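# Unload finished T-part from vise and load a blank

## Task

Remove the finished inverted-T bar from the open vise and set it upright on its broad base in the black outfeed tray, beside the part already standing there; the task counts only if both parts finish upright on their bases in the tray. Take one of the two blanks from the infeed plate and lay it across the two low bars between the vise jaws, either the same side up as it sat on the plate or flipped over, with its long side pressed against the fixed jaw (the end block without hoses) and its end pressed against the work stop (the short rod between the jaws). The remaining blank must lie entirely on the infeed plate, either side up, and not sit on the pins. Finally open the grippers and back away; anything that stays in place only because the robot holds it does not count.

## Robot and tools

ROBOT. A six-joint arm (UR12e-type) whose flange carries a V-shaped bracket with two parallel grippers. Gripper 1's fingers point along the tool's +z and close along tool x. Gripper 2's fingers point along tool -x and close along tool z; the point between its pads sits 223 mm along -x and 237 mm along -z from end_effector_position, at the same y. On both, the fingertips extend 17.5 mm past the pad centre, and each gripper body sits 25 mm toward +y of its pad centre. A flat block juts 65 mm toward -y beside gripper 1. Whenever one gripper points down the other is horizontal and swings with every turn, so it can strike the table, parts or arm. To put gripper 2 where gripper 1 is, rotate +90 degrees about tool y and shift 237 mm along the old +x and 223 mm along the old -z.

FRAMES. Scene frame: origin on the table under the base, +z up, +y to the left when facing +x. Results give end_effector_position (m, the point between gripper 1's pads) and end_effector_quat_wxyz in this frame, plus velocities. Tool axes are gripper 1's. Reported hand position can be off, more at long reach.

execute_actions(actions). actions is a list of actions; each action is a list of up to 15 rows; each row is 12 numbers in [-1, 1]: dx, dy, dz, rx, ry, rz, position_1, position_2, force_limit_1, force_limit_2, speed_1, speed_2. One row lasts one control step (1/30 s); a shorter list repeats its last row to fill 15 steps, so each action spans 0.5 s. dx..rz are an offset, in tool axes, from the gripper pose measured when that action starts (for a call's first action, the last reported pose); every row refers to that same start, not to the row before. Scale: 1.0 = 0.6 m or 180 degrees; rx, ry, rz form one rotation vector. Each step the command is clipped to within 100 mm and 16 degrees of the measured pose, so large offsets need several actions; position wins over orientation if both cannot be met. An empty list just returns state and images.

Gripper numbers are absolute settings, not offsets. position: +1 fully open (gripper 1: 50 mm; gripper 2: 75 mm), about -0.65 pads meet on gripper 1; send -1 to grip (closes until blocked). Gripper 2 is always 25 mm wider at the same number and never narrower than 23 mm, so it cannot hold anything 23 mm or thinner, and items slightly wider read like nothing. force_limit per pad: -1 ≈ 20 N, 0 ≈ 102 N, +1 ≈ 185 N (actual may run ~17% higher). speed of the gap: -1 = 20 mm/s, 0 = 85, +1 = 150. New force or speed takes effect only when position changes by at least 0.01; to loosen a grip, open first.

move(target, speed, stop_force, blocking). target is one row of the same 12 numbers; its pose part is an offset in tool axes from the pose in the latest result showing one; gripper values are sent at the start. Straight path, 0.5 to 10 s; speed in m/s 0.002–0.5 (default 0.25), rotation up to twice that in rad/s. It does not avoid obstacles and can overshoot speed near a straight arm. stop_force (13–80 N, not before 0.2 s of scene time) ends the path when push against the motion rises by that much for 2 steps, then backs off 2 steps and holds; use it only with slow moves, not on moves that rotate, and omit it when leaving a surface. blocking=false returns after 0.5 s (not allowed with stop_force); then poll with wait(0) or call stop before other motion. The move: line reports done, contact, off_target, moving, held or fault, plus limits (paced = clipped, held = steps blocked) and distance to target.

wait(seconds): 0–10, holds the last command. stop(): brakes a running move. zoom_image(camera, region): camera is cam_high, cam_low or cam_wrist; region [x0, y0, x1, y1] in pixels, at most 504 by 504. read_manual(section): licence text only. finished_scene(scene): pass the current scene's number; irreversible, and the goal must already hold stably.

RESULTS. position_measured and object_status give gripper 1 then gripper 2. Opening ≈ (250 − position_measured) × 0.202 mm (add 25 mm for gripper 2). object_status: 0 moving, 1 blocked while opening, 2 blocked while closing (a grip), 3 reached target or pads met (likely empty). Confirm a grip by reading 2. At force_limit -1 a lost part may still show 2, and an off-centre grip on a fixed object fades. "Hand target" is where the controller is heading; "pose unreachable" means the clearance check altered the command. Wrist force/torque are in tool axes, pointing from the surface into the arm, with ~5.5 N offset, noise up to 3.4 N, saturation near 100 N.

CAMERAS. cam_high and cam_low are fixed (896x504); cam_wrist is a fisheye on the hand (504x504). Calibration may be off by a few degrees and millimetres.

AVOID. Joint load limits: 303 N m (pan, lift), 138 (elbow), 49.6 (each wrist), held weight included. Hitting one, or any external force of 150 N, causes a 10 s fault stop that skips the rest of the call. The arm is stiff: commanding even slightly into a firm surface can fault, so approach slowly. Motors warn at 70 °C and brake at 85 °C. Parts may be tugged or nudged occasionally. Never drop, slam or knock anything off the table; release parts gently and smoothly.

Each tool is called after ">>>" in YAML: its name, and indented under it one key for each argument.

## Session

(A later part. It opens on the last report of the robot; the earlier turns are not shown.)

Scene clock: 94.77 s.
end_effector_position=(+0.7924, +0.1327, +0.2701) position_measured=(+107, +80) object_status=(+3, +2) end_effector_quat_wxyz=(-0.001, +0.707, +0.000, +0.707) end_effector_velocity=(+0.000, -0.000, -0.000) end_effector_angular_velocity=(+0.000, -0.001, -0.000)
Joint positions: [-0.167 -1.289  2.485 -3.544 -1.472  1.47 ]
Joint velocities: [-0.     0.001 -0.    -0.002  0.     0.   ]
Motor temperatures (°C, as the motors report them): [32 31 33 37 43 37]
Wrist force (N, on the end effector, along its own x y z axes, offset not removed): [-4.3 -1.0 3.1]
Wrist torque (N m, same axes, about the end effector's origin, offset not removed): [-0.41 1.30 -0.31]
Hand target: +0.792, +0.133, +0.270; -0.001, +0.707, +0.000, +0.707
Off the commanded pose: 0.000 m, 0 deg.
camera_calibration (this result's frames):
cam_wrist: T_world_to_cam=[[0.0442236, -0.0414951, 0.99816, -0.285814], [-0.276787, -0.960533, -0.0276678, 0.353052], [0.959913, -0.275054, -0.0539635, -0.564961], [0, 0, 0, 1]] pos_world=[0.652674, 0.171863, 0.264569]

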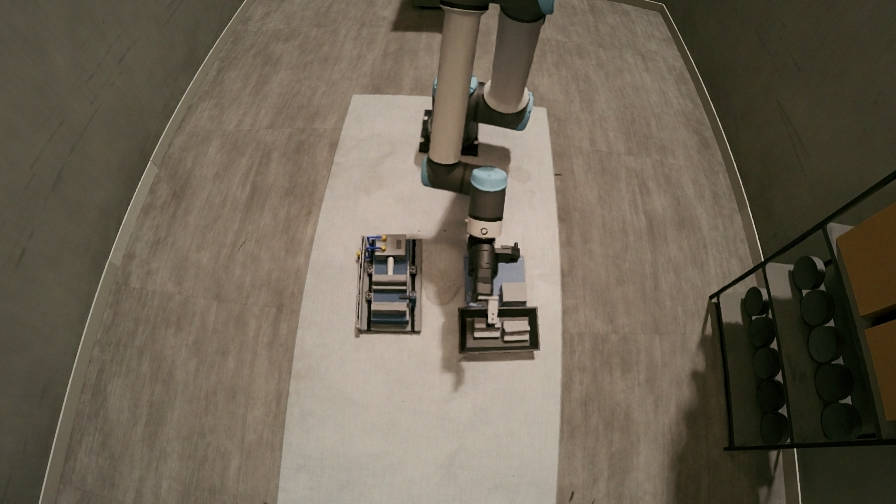

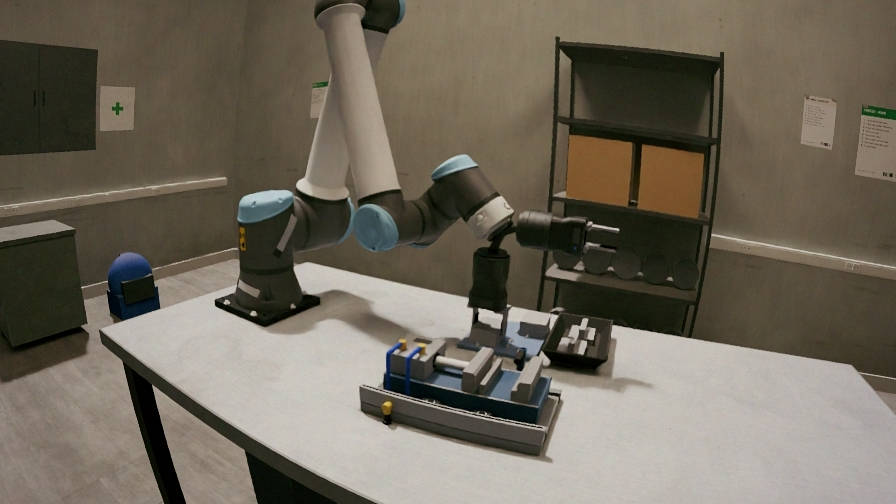

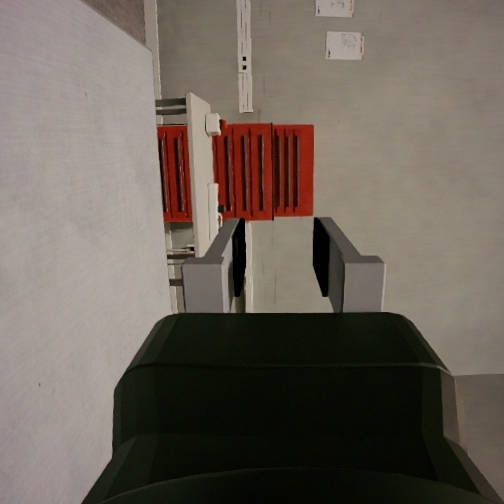

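>>> execute_actions:
  actions:
    - [[0,0,0,0,0,0,0.3,1,0,0,0,0]]
    - [[0.008,0,0,0,0,0,0.3,1,0,0,0,0]]
    - [[0,0,0,0,0,0,0.3,1,0,0,0,0]]
    - [[0,0,0,0,0,0,0.3,-1,0,0,0,0]]
    - [[0,0,0,0,0,0,0.3,-1,0,0,0,0]]

>>> move:
  target: [0.2,0,0,0,0,0,0.3,-1,0,0,0,0]
  speed: 0.15

>>> move:
  target: [0,0.5,0.213,0,0,0,0.3,-1,0,0,0,0]

>>> zoom_image:
  camera: "cam_low"
  region: [420, 250, 620, 430]

>>> zoom_image:
  camera: "cam_high"
  region: [320, 220, 480, 360]

Scene clock: 108.17 s.
end_effector_position=(+0.7924, +0.1327, +0.2748) position_measured=(+107, +82) object_status=(+3, +2) end_effector_quat_wxyz=(-0.001, +0.707, +0.000, +0.707) end_effector_velocity=(+0.000, +0.000, +0.000) end_effector_angular_velocity=(-0.000, +0.000, +0.001)
Joint positions: [-0.167 -1.301  2.483 -3.531 -1.472  1.47 ]
Joint velocities: [-0.    -0.001 -0.     0.002  0.    -0.001]
Motor temperatures (°C, as the motors report them): [32 31 33 37 43 37]
Wrist force (N, on the end effector, along its own x y z axes, offset not removed): [-4.6 2.8 2.6]
Wrist torque (N m, same axes, about the end effector's origin, offset not removed): [0.43 1.20 -0.30]
Hand target: +0.792, +0.133, +0.275; -0.001, +0.707, +0.000, +0.707
Off the commanded pose: 0.000 m, 0 deg.
camera_calibration (this result's frames):
cam_wrist: T_world_to_cam=[[0.0442381, -0.0414971, 0.998159, -0.290524], [-0.276789, -0.960532, -0.0276656, 0.353172], [0.959912, -0.275056, -0.0539781, -0.564703], [0, 0, 0, 1]] pos_world=[0.652672, 0.171853, 0.269278]

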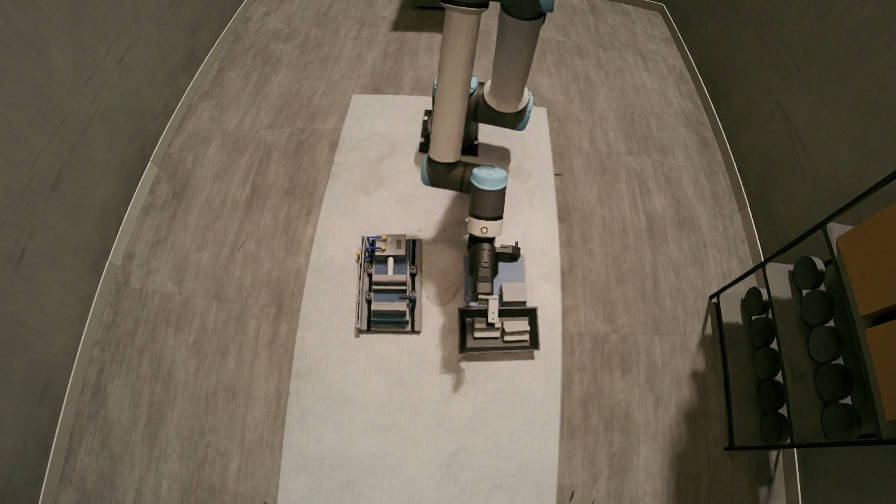

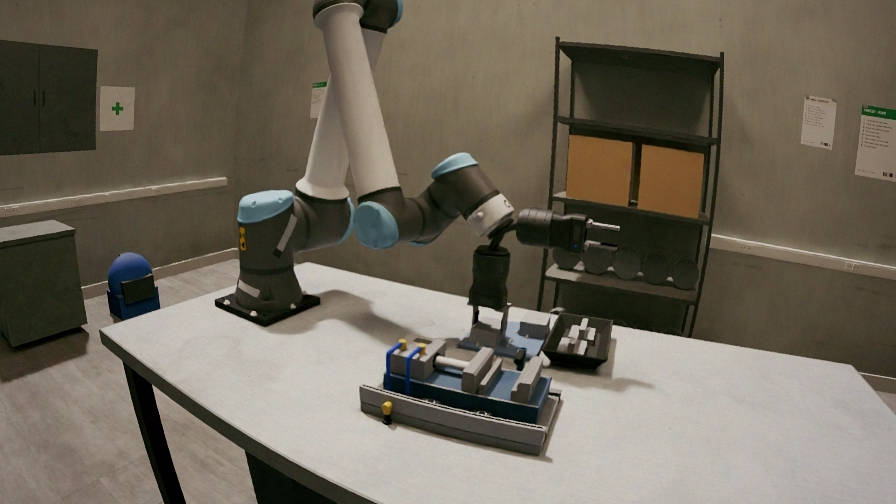

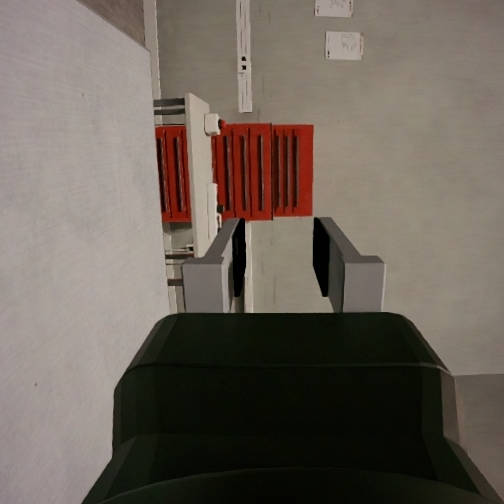

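Scene clock: 109.47 s.
end_effector_position=(+0.7924, +0.1327, +0.3944) position_measured=(+107, +82) object_status=(+3, +2) end_effector_quat_wxyz=(-0.001, +0.707, +0.000, +0.707) end_effector_velocity=(+0.000, -0.001, +0.003) end_effector_angular_velocity=(-0.000, +0.001, -0.001)
Joint positions: [-0.167 -1.561  2.418 -3.205 -1.472  1.471]
Joint velocities: [-0.001 -0.006 -0.003  0.01  -0.    -0.   ]
Motor temperatures (°C, as the motors report them): [32 31 33 37 43 37]
Wrist force (N, on the end effector, along its own x y z axes, offset not removed): [-5.3 -2.6 -0.4]
Wrist torque (N m, same axes, about the end effector's origin, offset not removed): [-0.76 1.51 -0.34]
Hand target: +0.792, +0.133, +0.395; -0.001, +0.707, +0.000, +0.707
Off the commanded pose: 0.000 m, 0 deg.
move: done
camera_calibration (this result's frames):
cam_wrist: T_world_to_cam=[[0.0440757, -0.0415378, 0.998164, -0.409741], [-0.276751, -0.960541, -0.0277517, 0.356525], [0.95993, -0.275019, -0.0538322, -0.558395], [0, 0, 0, 1]] pos_world=[0.652748, 0.171868, 0.388823]

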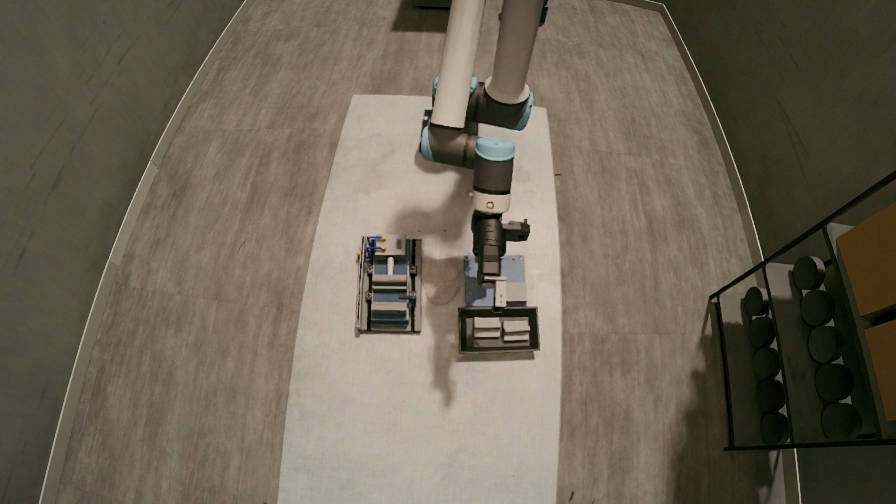

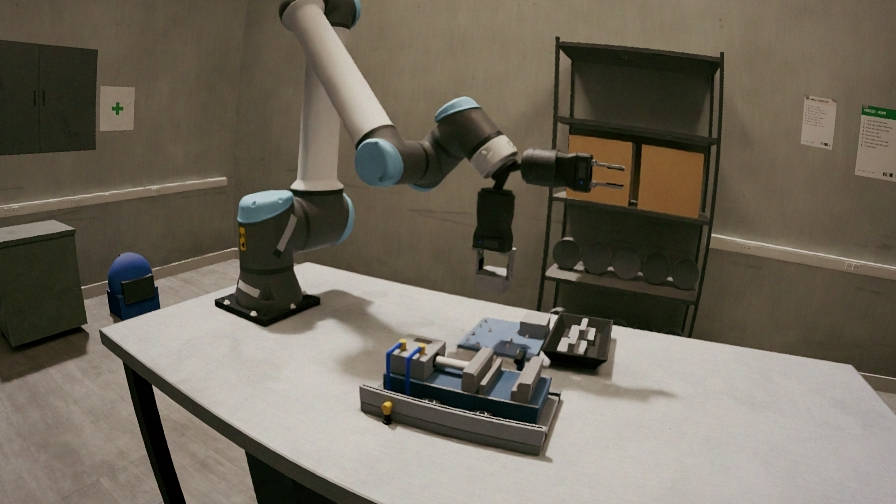

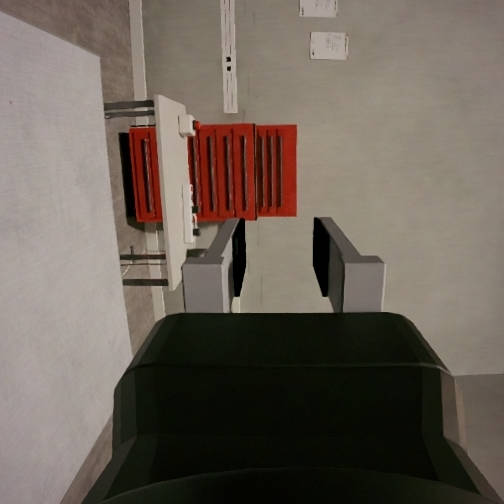

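Scene clock: 111.40 s.
end_effector_position=(+0.9207, -0.1667, +0.3943) position_measured=(+107, +82) object_status=(+3, +2) end_effector_quat_wxyz=(-0.001, +0.707, +0.000, +0.707) end_effector_velocity=(+0.002, -0.002, -0.001) end_effector_angular_velocity=(+0.001, +0.001, -0.001)
Joint positions: [-0.604 -1.358  2.16  -3.067 -1.176  1.137]
Joint velocities: [-0.001  0.003 -0.004  0.002  0.001  0.   ]
Motor temperatures (°C, as the motors report them): [32 31 33 37 43 37]
Wrist force (N, on the end effector, along its own x y z axes, offset not removed): [-5.8 3.6 2.3]
Wrist torque (N m, same axes, about the end effector's origin, offset not removed): [0.85 1.57 -0.33]
Hand target: +0.921, -0.167, +0.394; -0.001, +0.707, +0.000, +0.707
Off the commanded pose: 0.000 m, 0 deg.
move: done
camera_calibration (this result's frames):
cam_wrist: T_world_to_cam=[[0.0440331, -0.0412677, 0.998177, -0.427605], [-0.27681, -0.960531, -0.0275002, 0.104394], [0.959915, -0.275095, -0.0537185, -0.763935], [0, 0, 0, 1]] pos_world=[0.781039, -0.127527, 0.388659]

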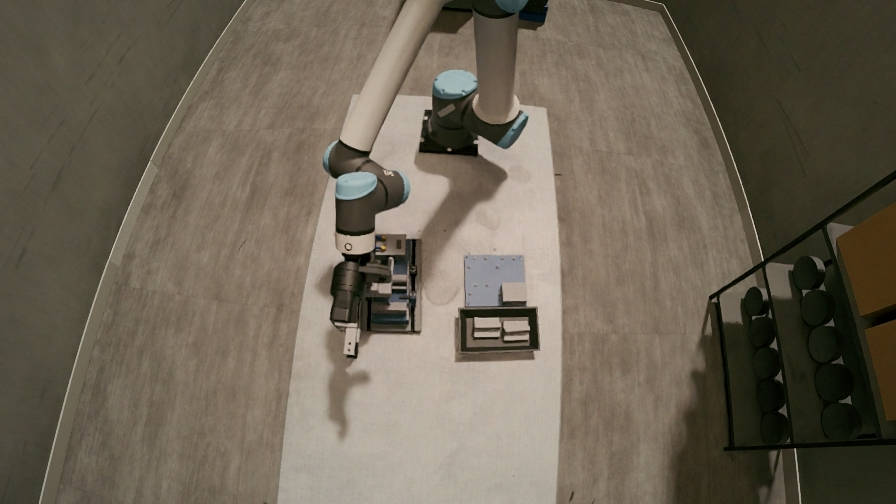

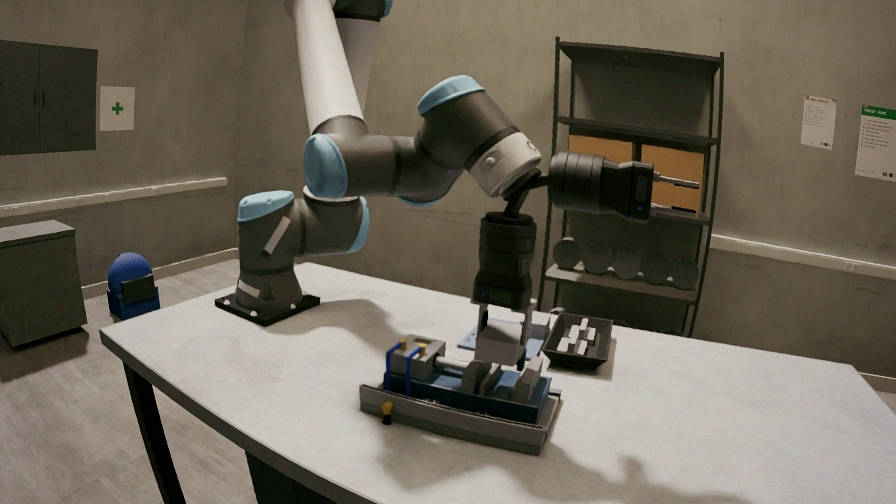

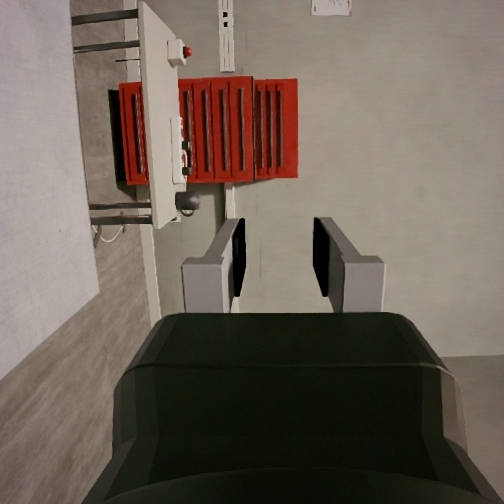

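Region (420, 250, 620, 430) of cam_low's 896x504 image, scaled by 2.520, with more detail than that image has; it fills the top 454 rows of this view, and the rest is white.

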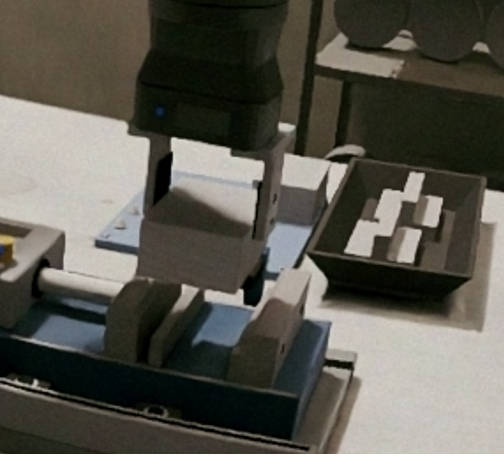

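Region (320, 220, 480, 360) of cam_high's 896x504 image, scaled by 3.150, with more detail than that image has; it fills the top 441 rows of this view, and the rest is white.

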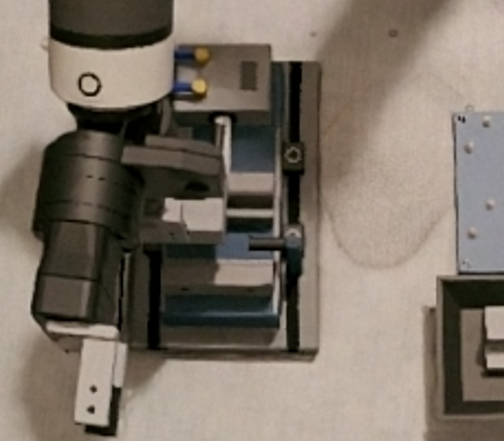

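>>> move:
  target: [-0.05,0,0,0,0,0,0.3,-1,0,0,0,0]
  speed: 0.04
  stop_force: 20

>>> zoom_image:
  camera: "cam_low"
  region: [420, 250, 620, 430]

>>> zoom_image:
  camera: "cam_high"
  region: [320, 220, 480, 360]

Scene clock: 115.97 s.
end_effector_position=(+0.9207, -0.1667, +0.3645) position_measured=(+107, +82) object_status=(+3, +2) end_effector_quat_wxyz=(-0.001, +0.707, +0.000, +0.707) end_effector_velocity=(+0.000, -0.000, -0.001) end_effector_angular_velocity=(-0.001, -0.001, -0.000)
Joint positions: [-0.604 -1.315  2.178 -3.128 -1.176  1.137]
Joint velocities: [-0.     0.002  0.001 -0.005 -0.     0.   ]
Motor temperatures (°C, as the motors report them): [32 31 33 37 43 37]
Wrist force (N, on the end effector, along its own x y z axes, offset not removed): [-4.1 -1.2 0.4]
Wrist torque (N m, same axes, about the end effector's origin, offset not removed): [-0.39 1.13 -0.29]
Hand target: +0.921, -0.167, +0.364; -0.001, +0.707, +0.000, +0.707
Off the commanded pose: 0.000 m, 0 deg.
move: done
camera_calibration (this result's frames):
cam_wrist: T_world_to_cam=[[0.0440659, -0.0411972, 0.998179, -0.397921], [-0.276746, -0.960551, -0.0274269, 0.103494], [0.959932, -0.275034, -0.0537287, -0.765502], [0, 0, 0, 1]] pos_world=[0.781006, -0.12752, 0.358905]

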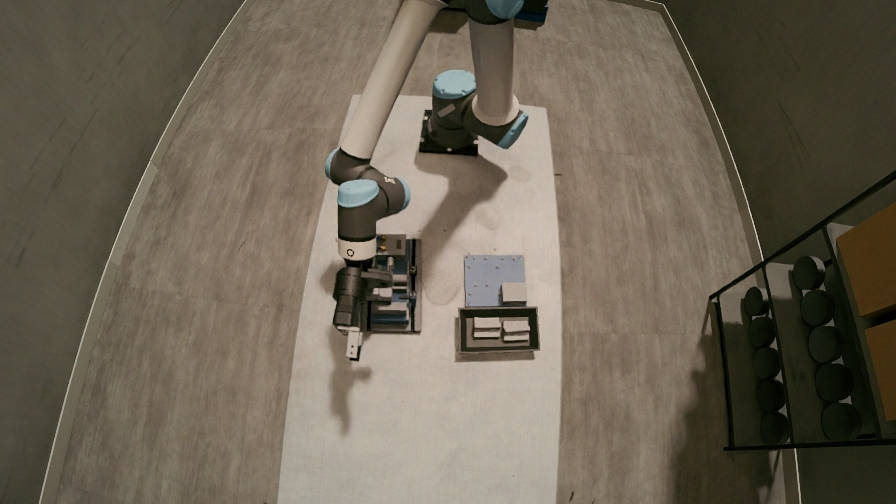

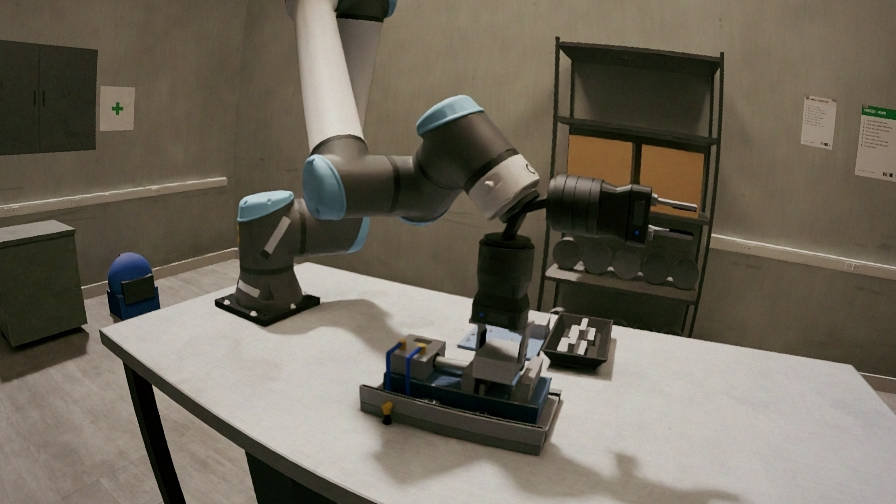

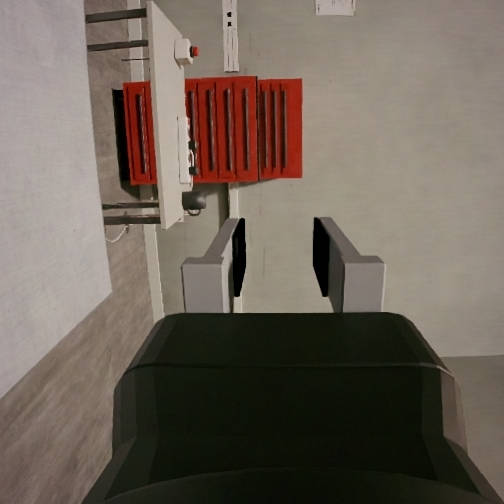

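Region (420, 250, 620, 430) of cam_low's 896x504 image, scaled by 2.520, with more detail than that image has; it fills the top 454 rows of this view, and the rest is white.

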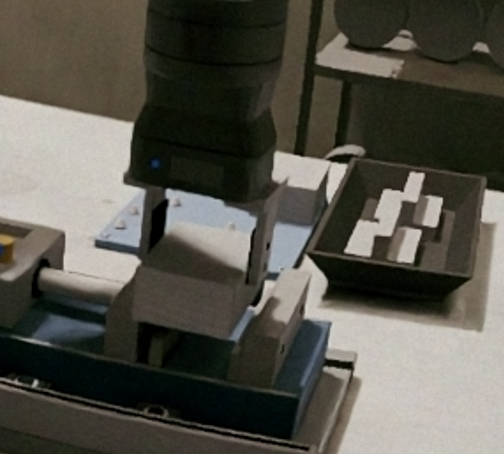

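Region (320, 220, 480, 360) of cam_high's 896x504 image, scaled by 3.150, with more detail than that image has; it fills the top 441 rows of this view, and the rest is white.

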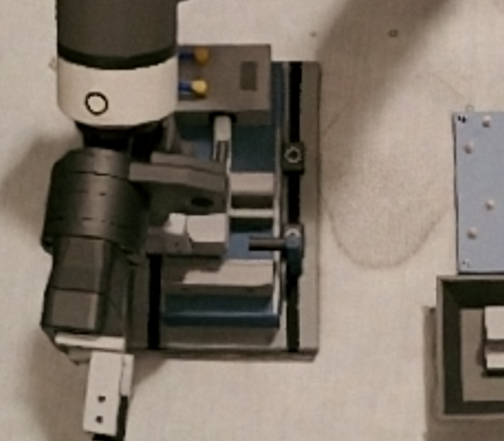

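>>> move:
  target: [-0.05,0,0,0,0,0,0.3,-1,0,0,0,0]
  speed: 0.006
  stop_force: 15

>>> zoom_image:
  camera: "cam_low"
  region: [420, 250, 620, 430]

Scene clock: 122.57 s.
end_effector_position=(+0.9208, -0.1667, +0.3585) position_measured=(+107, +82) object_status=(+3, +2) end_effector_quat_wxyz=(-0.001, +0.707, +0.000, +0.707) end_effector_velocity=(-0.001, +0.001, +0.003) end_effector_angular_velocity=(-0.000, +0.000, +0.001)
Joint positions: [-0.604 -1.306  2.181 -3.142 -1.175  1.137]
Joint velocities: [ 0.    -0.005  0.     0.005 -0.    -0.001]
Motor temperatures (°C, as the motors report them): [32 31 33 37 43 37]
Wrist force (N, on the end effector, along its own x y z axes, offset not removed): [11.5 -4.3 16.6]
Wrist torque (N m, same axes, about the end effector's origin, offset not removed): [-0.90 2.50 -0.26]
Hand target: +0.921, -0.167, +0.359; -0.001, +0.707, +0.000, +0.707
Off the commanded pose: 0.024 m, 0 deg.
move: contact
camera_calibration (this result's frames):
cam_wrist: T_world_to_cam=[[0.0435918, -0.0410673, 0.998205, -0.391468], [-0.276735, -0.960555, -0.0274333, 0.103353], [0.959957, -0.275043, -0.053237, -0.766065], [0, 0, 0, 1]] pos_world=[0.781056, -0.127501, 0.352818]

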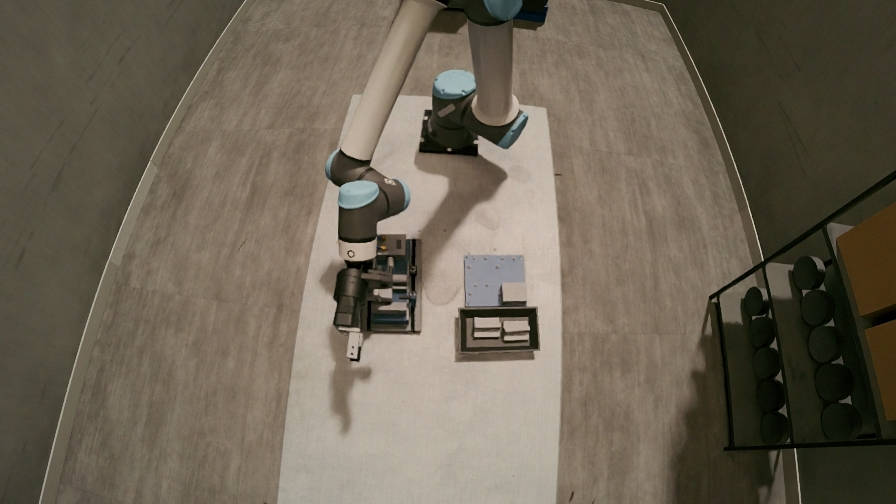

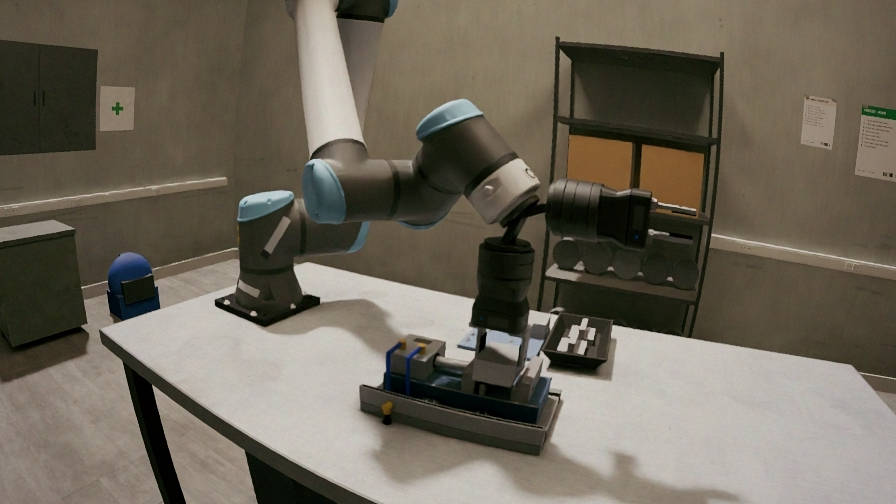

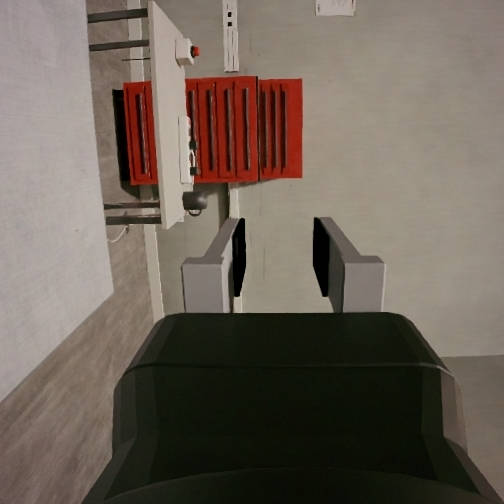

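Region (420, 250, 620, 430) of cam_low's 896x504 image, scaled by 2.520, with more detail than that image has; it fills the top 454 rows of this view, and the rest is white.

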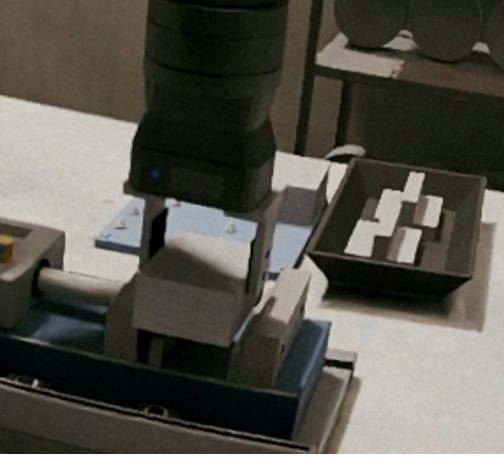

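>>> move:
  target: [0.006,0,0,0,0,0,0.3,-1,0,0,0,0]
  speed: 0.03

>>> move:
  target: [0,0,0.008,0,0,0,0.3,-1,0,0,0,0]
  speed: 0.03

>>> move:
  target: [-0.05,0,0,0,0,0,0.3,-1,0,0,0,0]
  speed: 0.006
  stop_force: 15

>>> zoom_image:
  camera: "cam_low"
  region: [420, 250, 620, 430]

Scene clock: 127.27 s.
end_effector_position=(+0.9207, -0.1667, +0.3619) position_measured=(+107, +82) object_status=(+3, +2) end_effector_quat_wxyz=(-0.001, +0.707, +0.000, +0.707) end_effector_velocity=(+0.000, -0.000, +0.001) end_effector_angular_velocity=(-0.001, -0.000, +0.001)
Joint positions: [-0.604 -1.311  2.18  -3.134 -1.176  1.137]
Joint velocities: [-0.    -0.001 -0.002  0.003  0.    -0.001]
Motor temperatures (°C, as the motors report them): [32 31 33 37 43 37]
Wrist force (N, on the end effector, along its own x y z axes, offset not removed): [-6.9 0.7 3.1]
Wrist torque (N m, same axes, about the end effector's origin, offset not removed): [0.21 1.86 -0.30]
Hand target: +0.921, -0.167, +0.362; -0.001, +0.707, +0.000, +0.707
Off the commanded pose: 0.000 m, 0 deg.
move: done
camera_calibration (this result's frames):
cam_wrist: T_world_to_cam=[[0.0436607, -0.0410515, 0.998203, -0.394942], [-0.27678, -0.960543, -0.0273965, 0.103452], [0.959941, -0.275086, -0.0533001, -0.765847], [0, 0, 0, 1]] pos_world=[0.781045, -0.127517, 0.356247]

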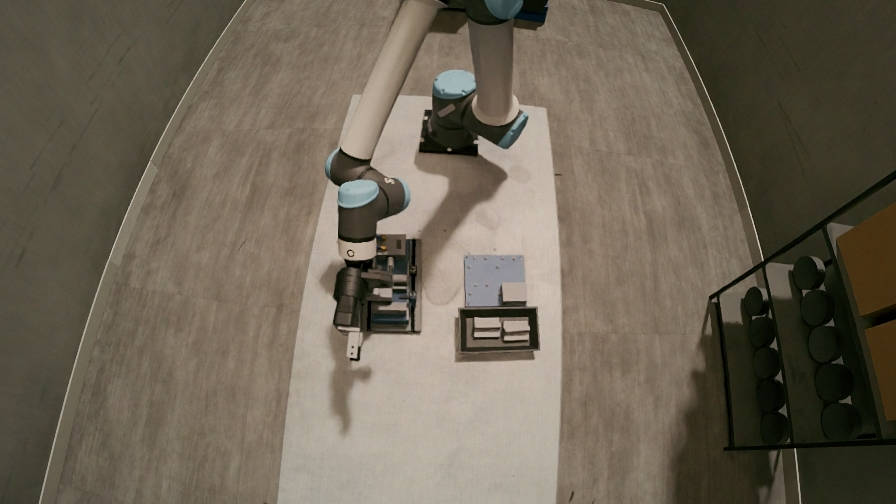

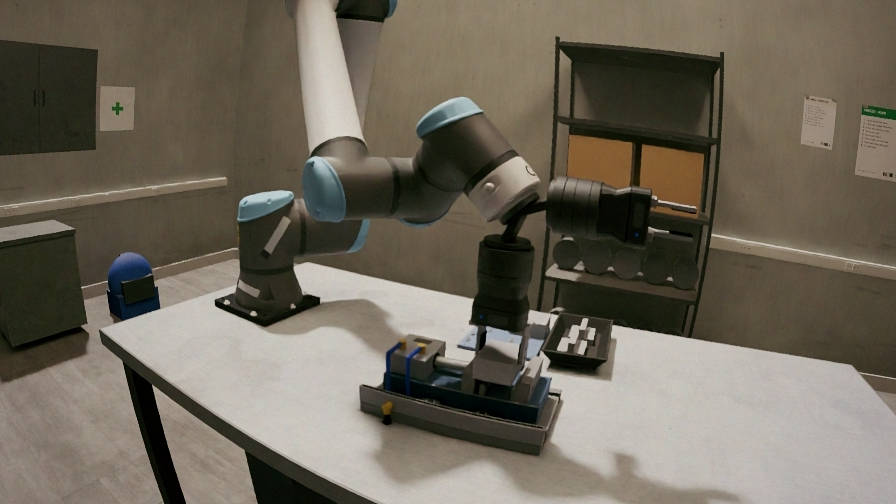

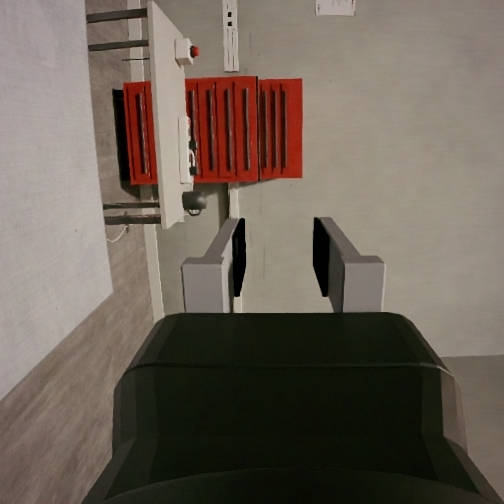

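Scene clock: 127.97 s.
end_effector_position=(+0.9253, -0.1667, +0.3619) position_measured=(+107, +82) object_status=(+3, +2) end_effector_quat_wxyz=(-0.001, +0.707, +0.000, +0.707) end_effector_velocity=(+0.002, +0.000, -0.001) end_effector_angular_velocity=(+0.001, +0.001, -0.000)
Joint positions: [-0.6   -1.305  2.171 -3.133 -1.178  1.14 ]
Joint velocities: [ 0.002  0.004 -0.003  0.    -0.001  0.002]
Motor temperatures (°C, as the motors report them): [32 31 33 37 43 37]
Wrist force (N, on the end effector, along its own x y z axes, offset not removed): [-2.3 0.1 3.3]
Wrist torque (N m, same axes, about the end effector's origin, offset not removed): [-0.10 0.79 -0.25]
Hand target: +0.926, -0.167, +0.362; -0.001, +0.707, +0.000, +0.707
Off the commanded pose: 0.000 m, 0 deg.
move: done
camera_calibration (this result's frames):
cam_wrist: T_world_to_cam=[[0.0436177, -0.0410254, 0.998206, -0.395144], [-0.276775, -0.960545, -0.0273836, 0.104725], [0.959944, -0.275084, -0.0532516, -0.770277], [0, 0, 0, 1]] pos_world=[0.785643, -0.127508, 0.356285]

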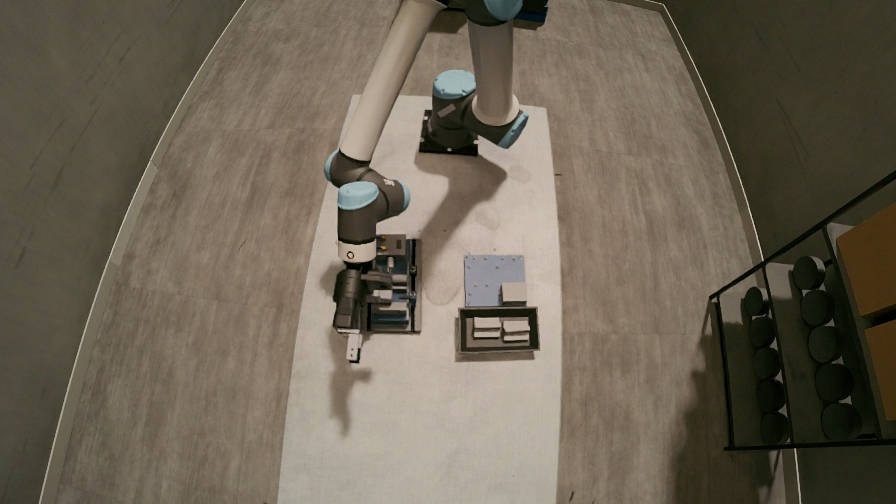

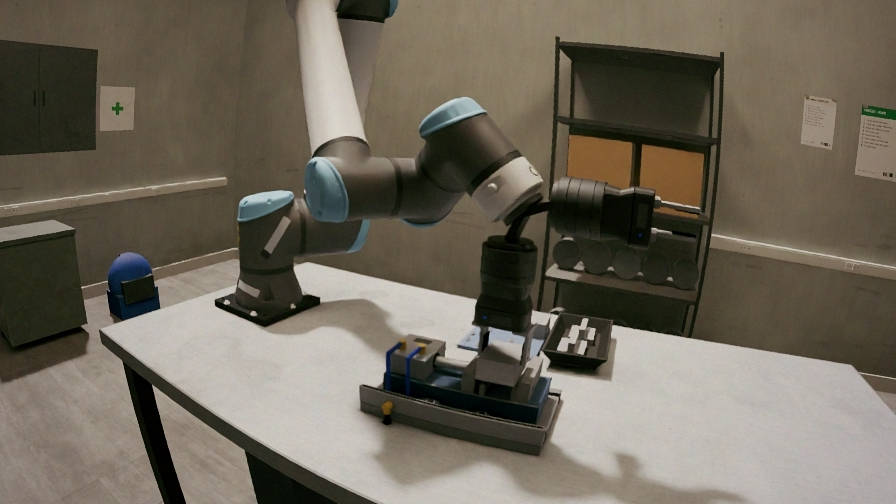

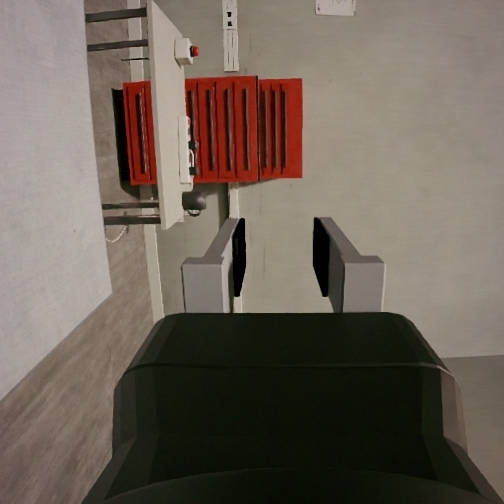

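Scene clock: 130.90 s.
end_effector_position=(+0.9254, -0.1667, +0.3469) position_measured=(+107, +82) object_status=(+3, +2) end_effector_quat_wxyz=(-0.001, +0.707, +0.000, +0.707) end_effector_velocity=(-0.000, +0.000, -0.000) end_effector_angular_velocity=(+0.002, +0.004, -0.000)
Joint positions: [-0.601 -1.282  2.179 -3.165 -1.178  1.14 ]
Joint velocities: [-0.    -0.002  0.     0.007  0.    -0.   ]
Motor temperatures (°C, as the motors report them): [32 31 33 37 43 37]
Wrist force (N, on the end effector, along its own x y z axes, offset not removed): [25.4 -6.5 1.3]
Wrist torque (N m, same axes, about the end effector's origin, offset not removed): [-1.82 -4.33 0.00]
Hand target: +0.925, -0.167, +0.347; -0.001, +0.707, +0.000, +0.707
Off the commanded pose: 0.015 m, 0 deg.
move: contact
camera_calibration (this result's frames):
cam_wrist: T_world_to_cam=[[0.0430898, -0.0407506, 0.99824, -0.379645], [-0.276707, -0.960567, -0.0272685, 0.104215], [0.959988, -0.275045, -0.0526666, -0.771353], [0, 0, 0, 1]] pos_world=[0.785685, -0.127523, 0.341194]

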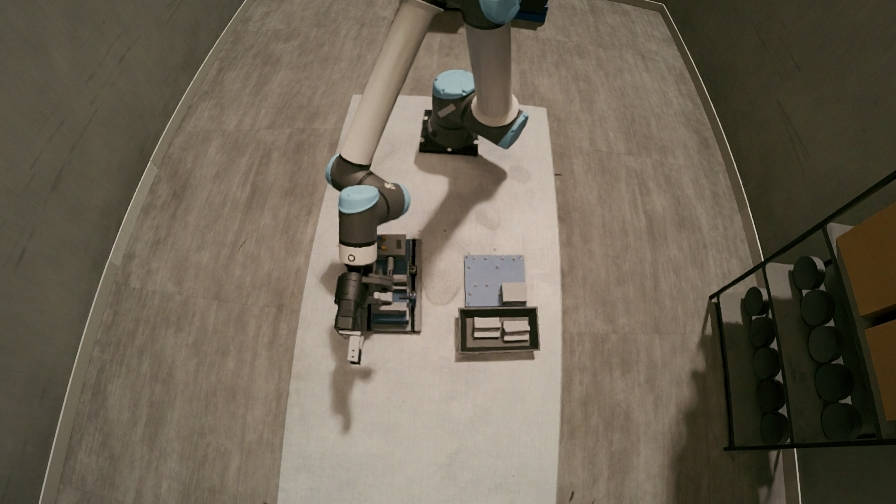

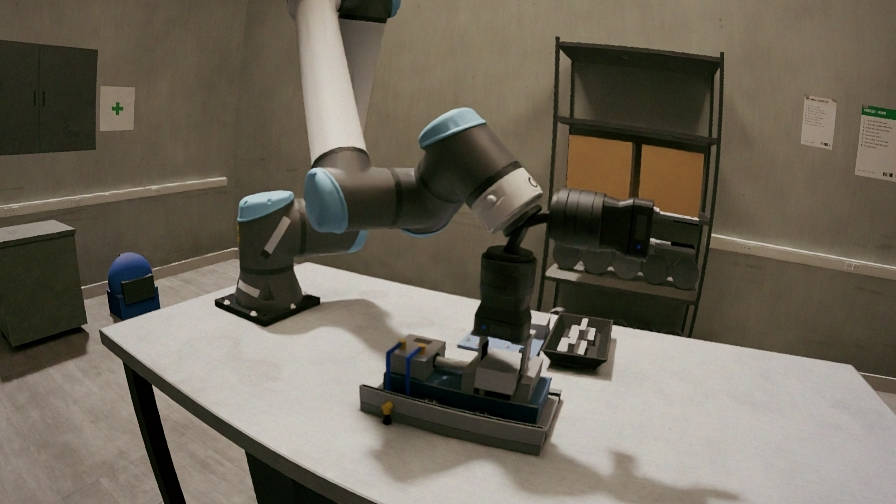

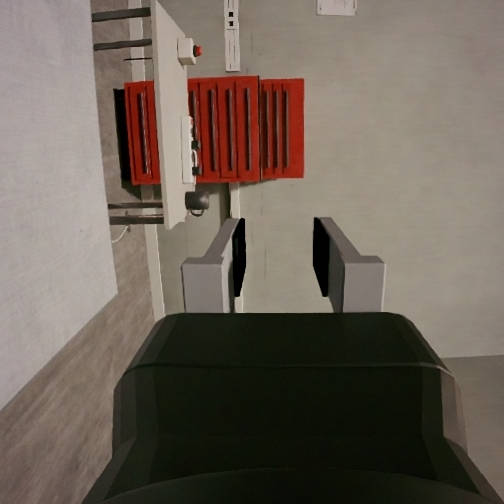

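Region (420, 250, 620, 430) of cam_low's 896x504 image, scaled by 2.520, with more detail than that image has; it fills the top 454 rows of this view, and the rest is white.

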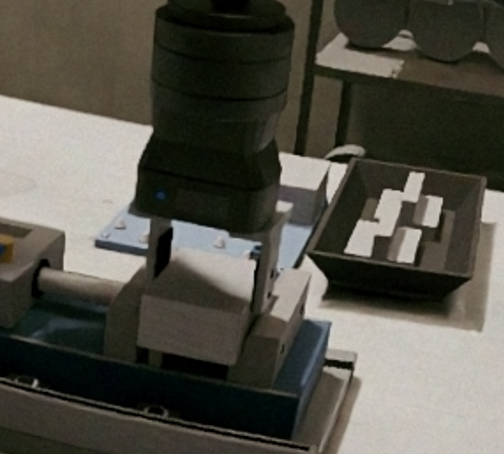

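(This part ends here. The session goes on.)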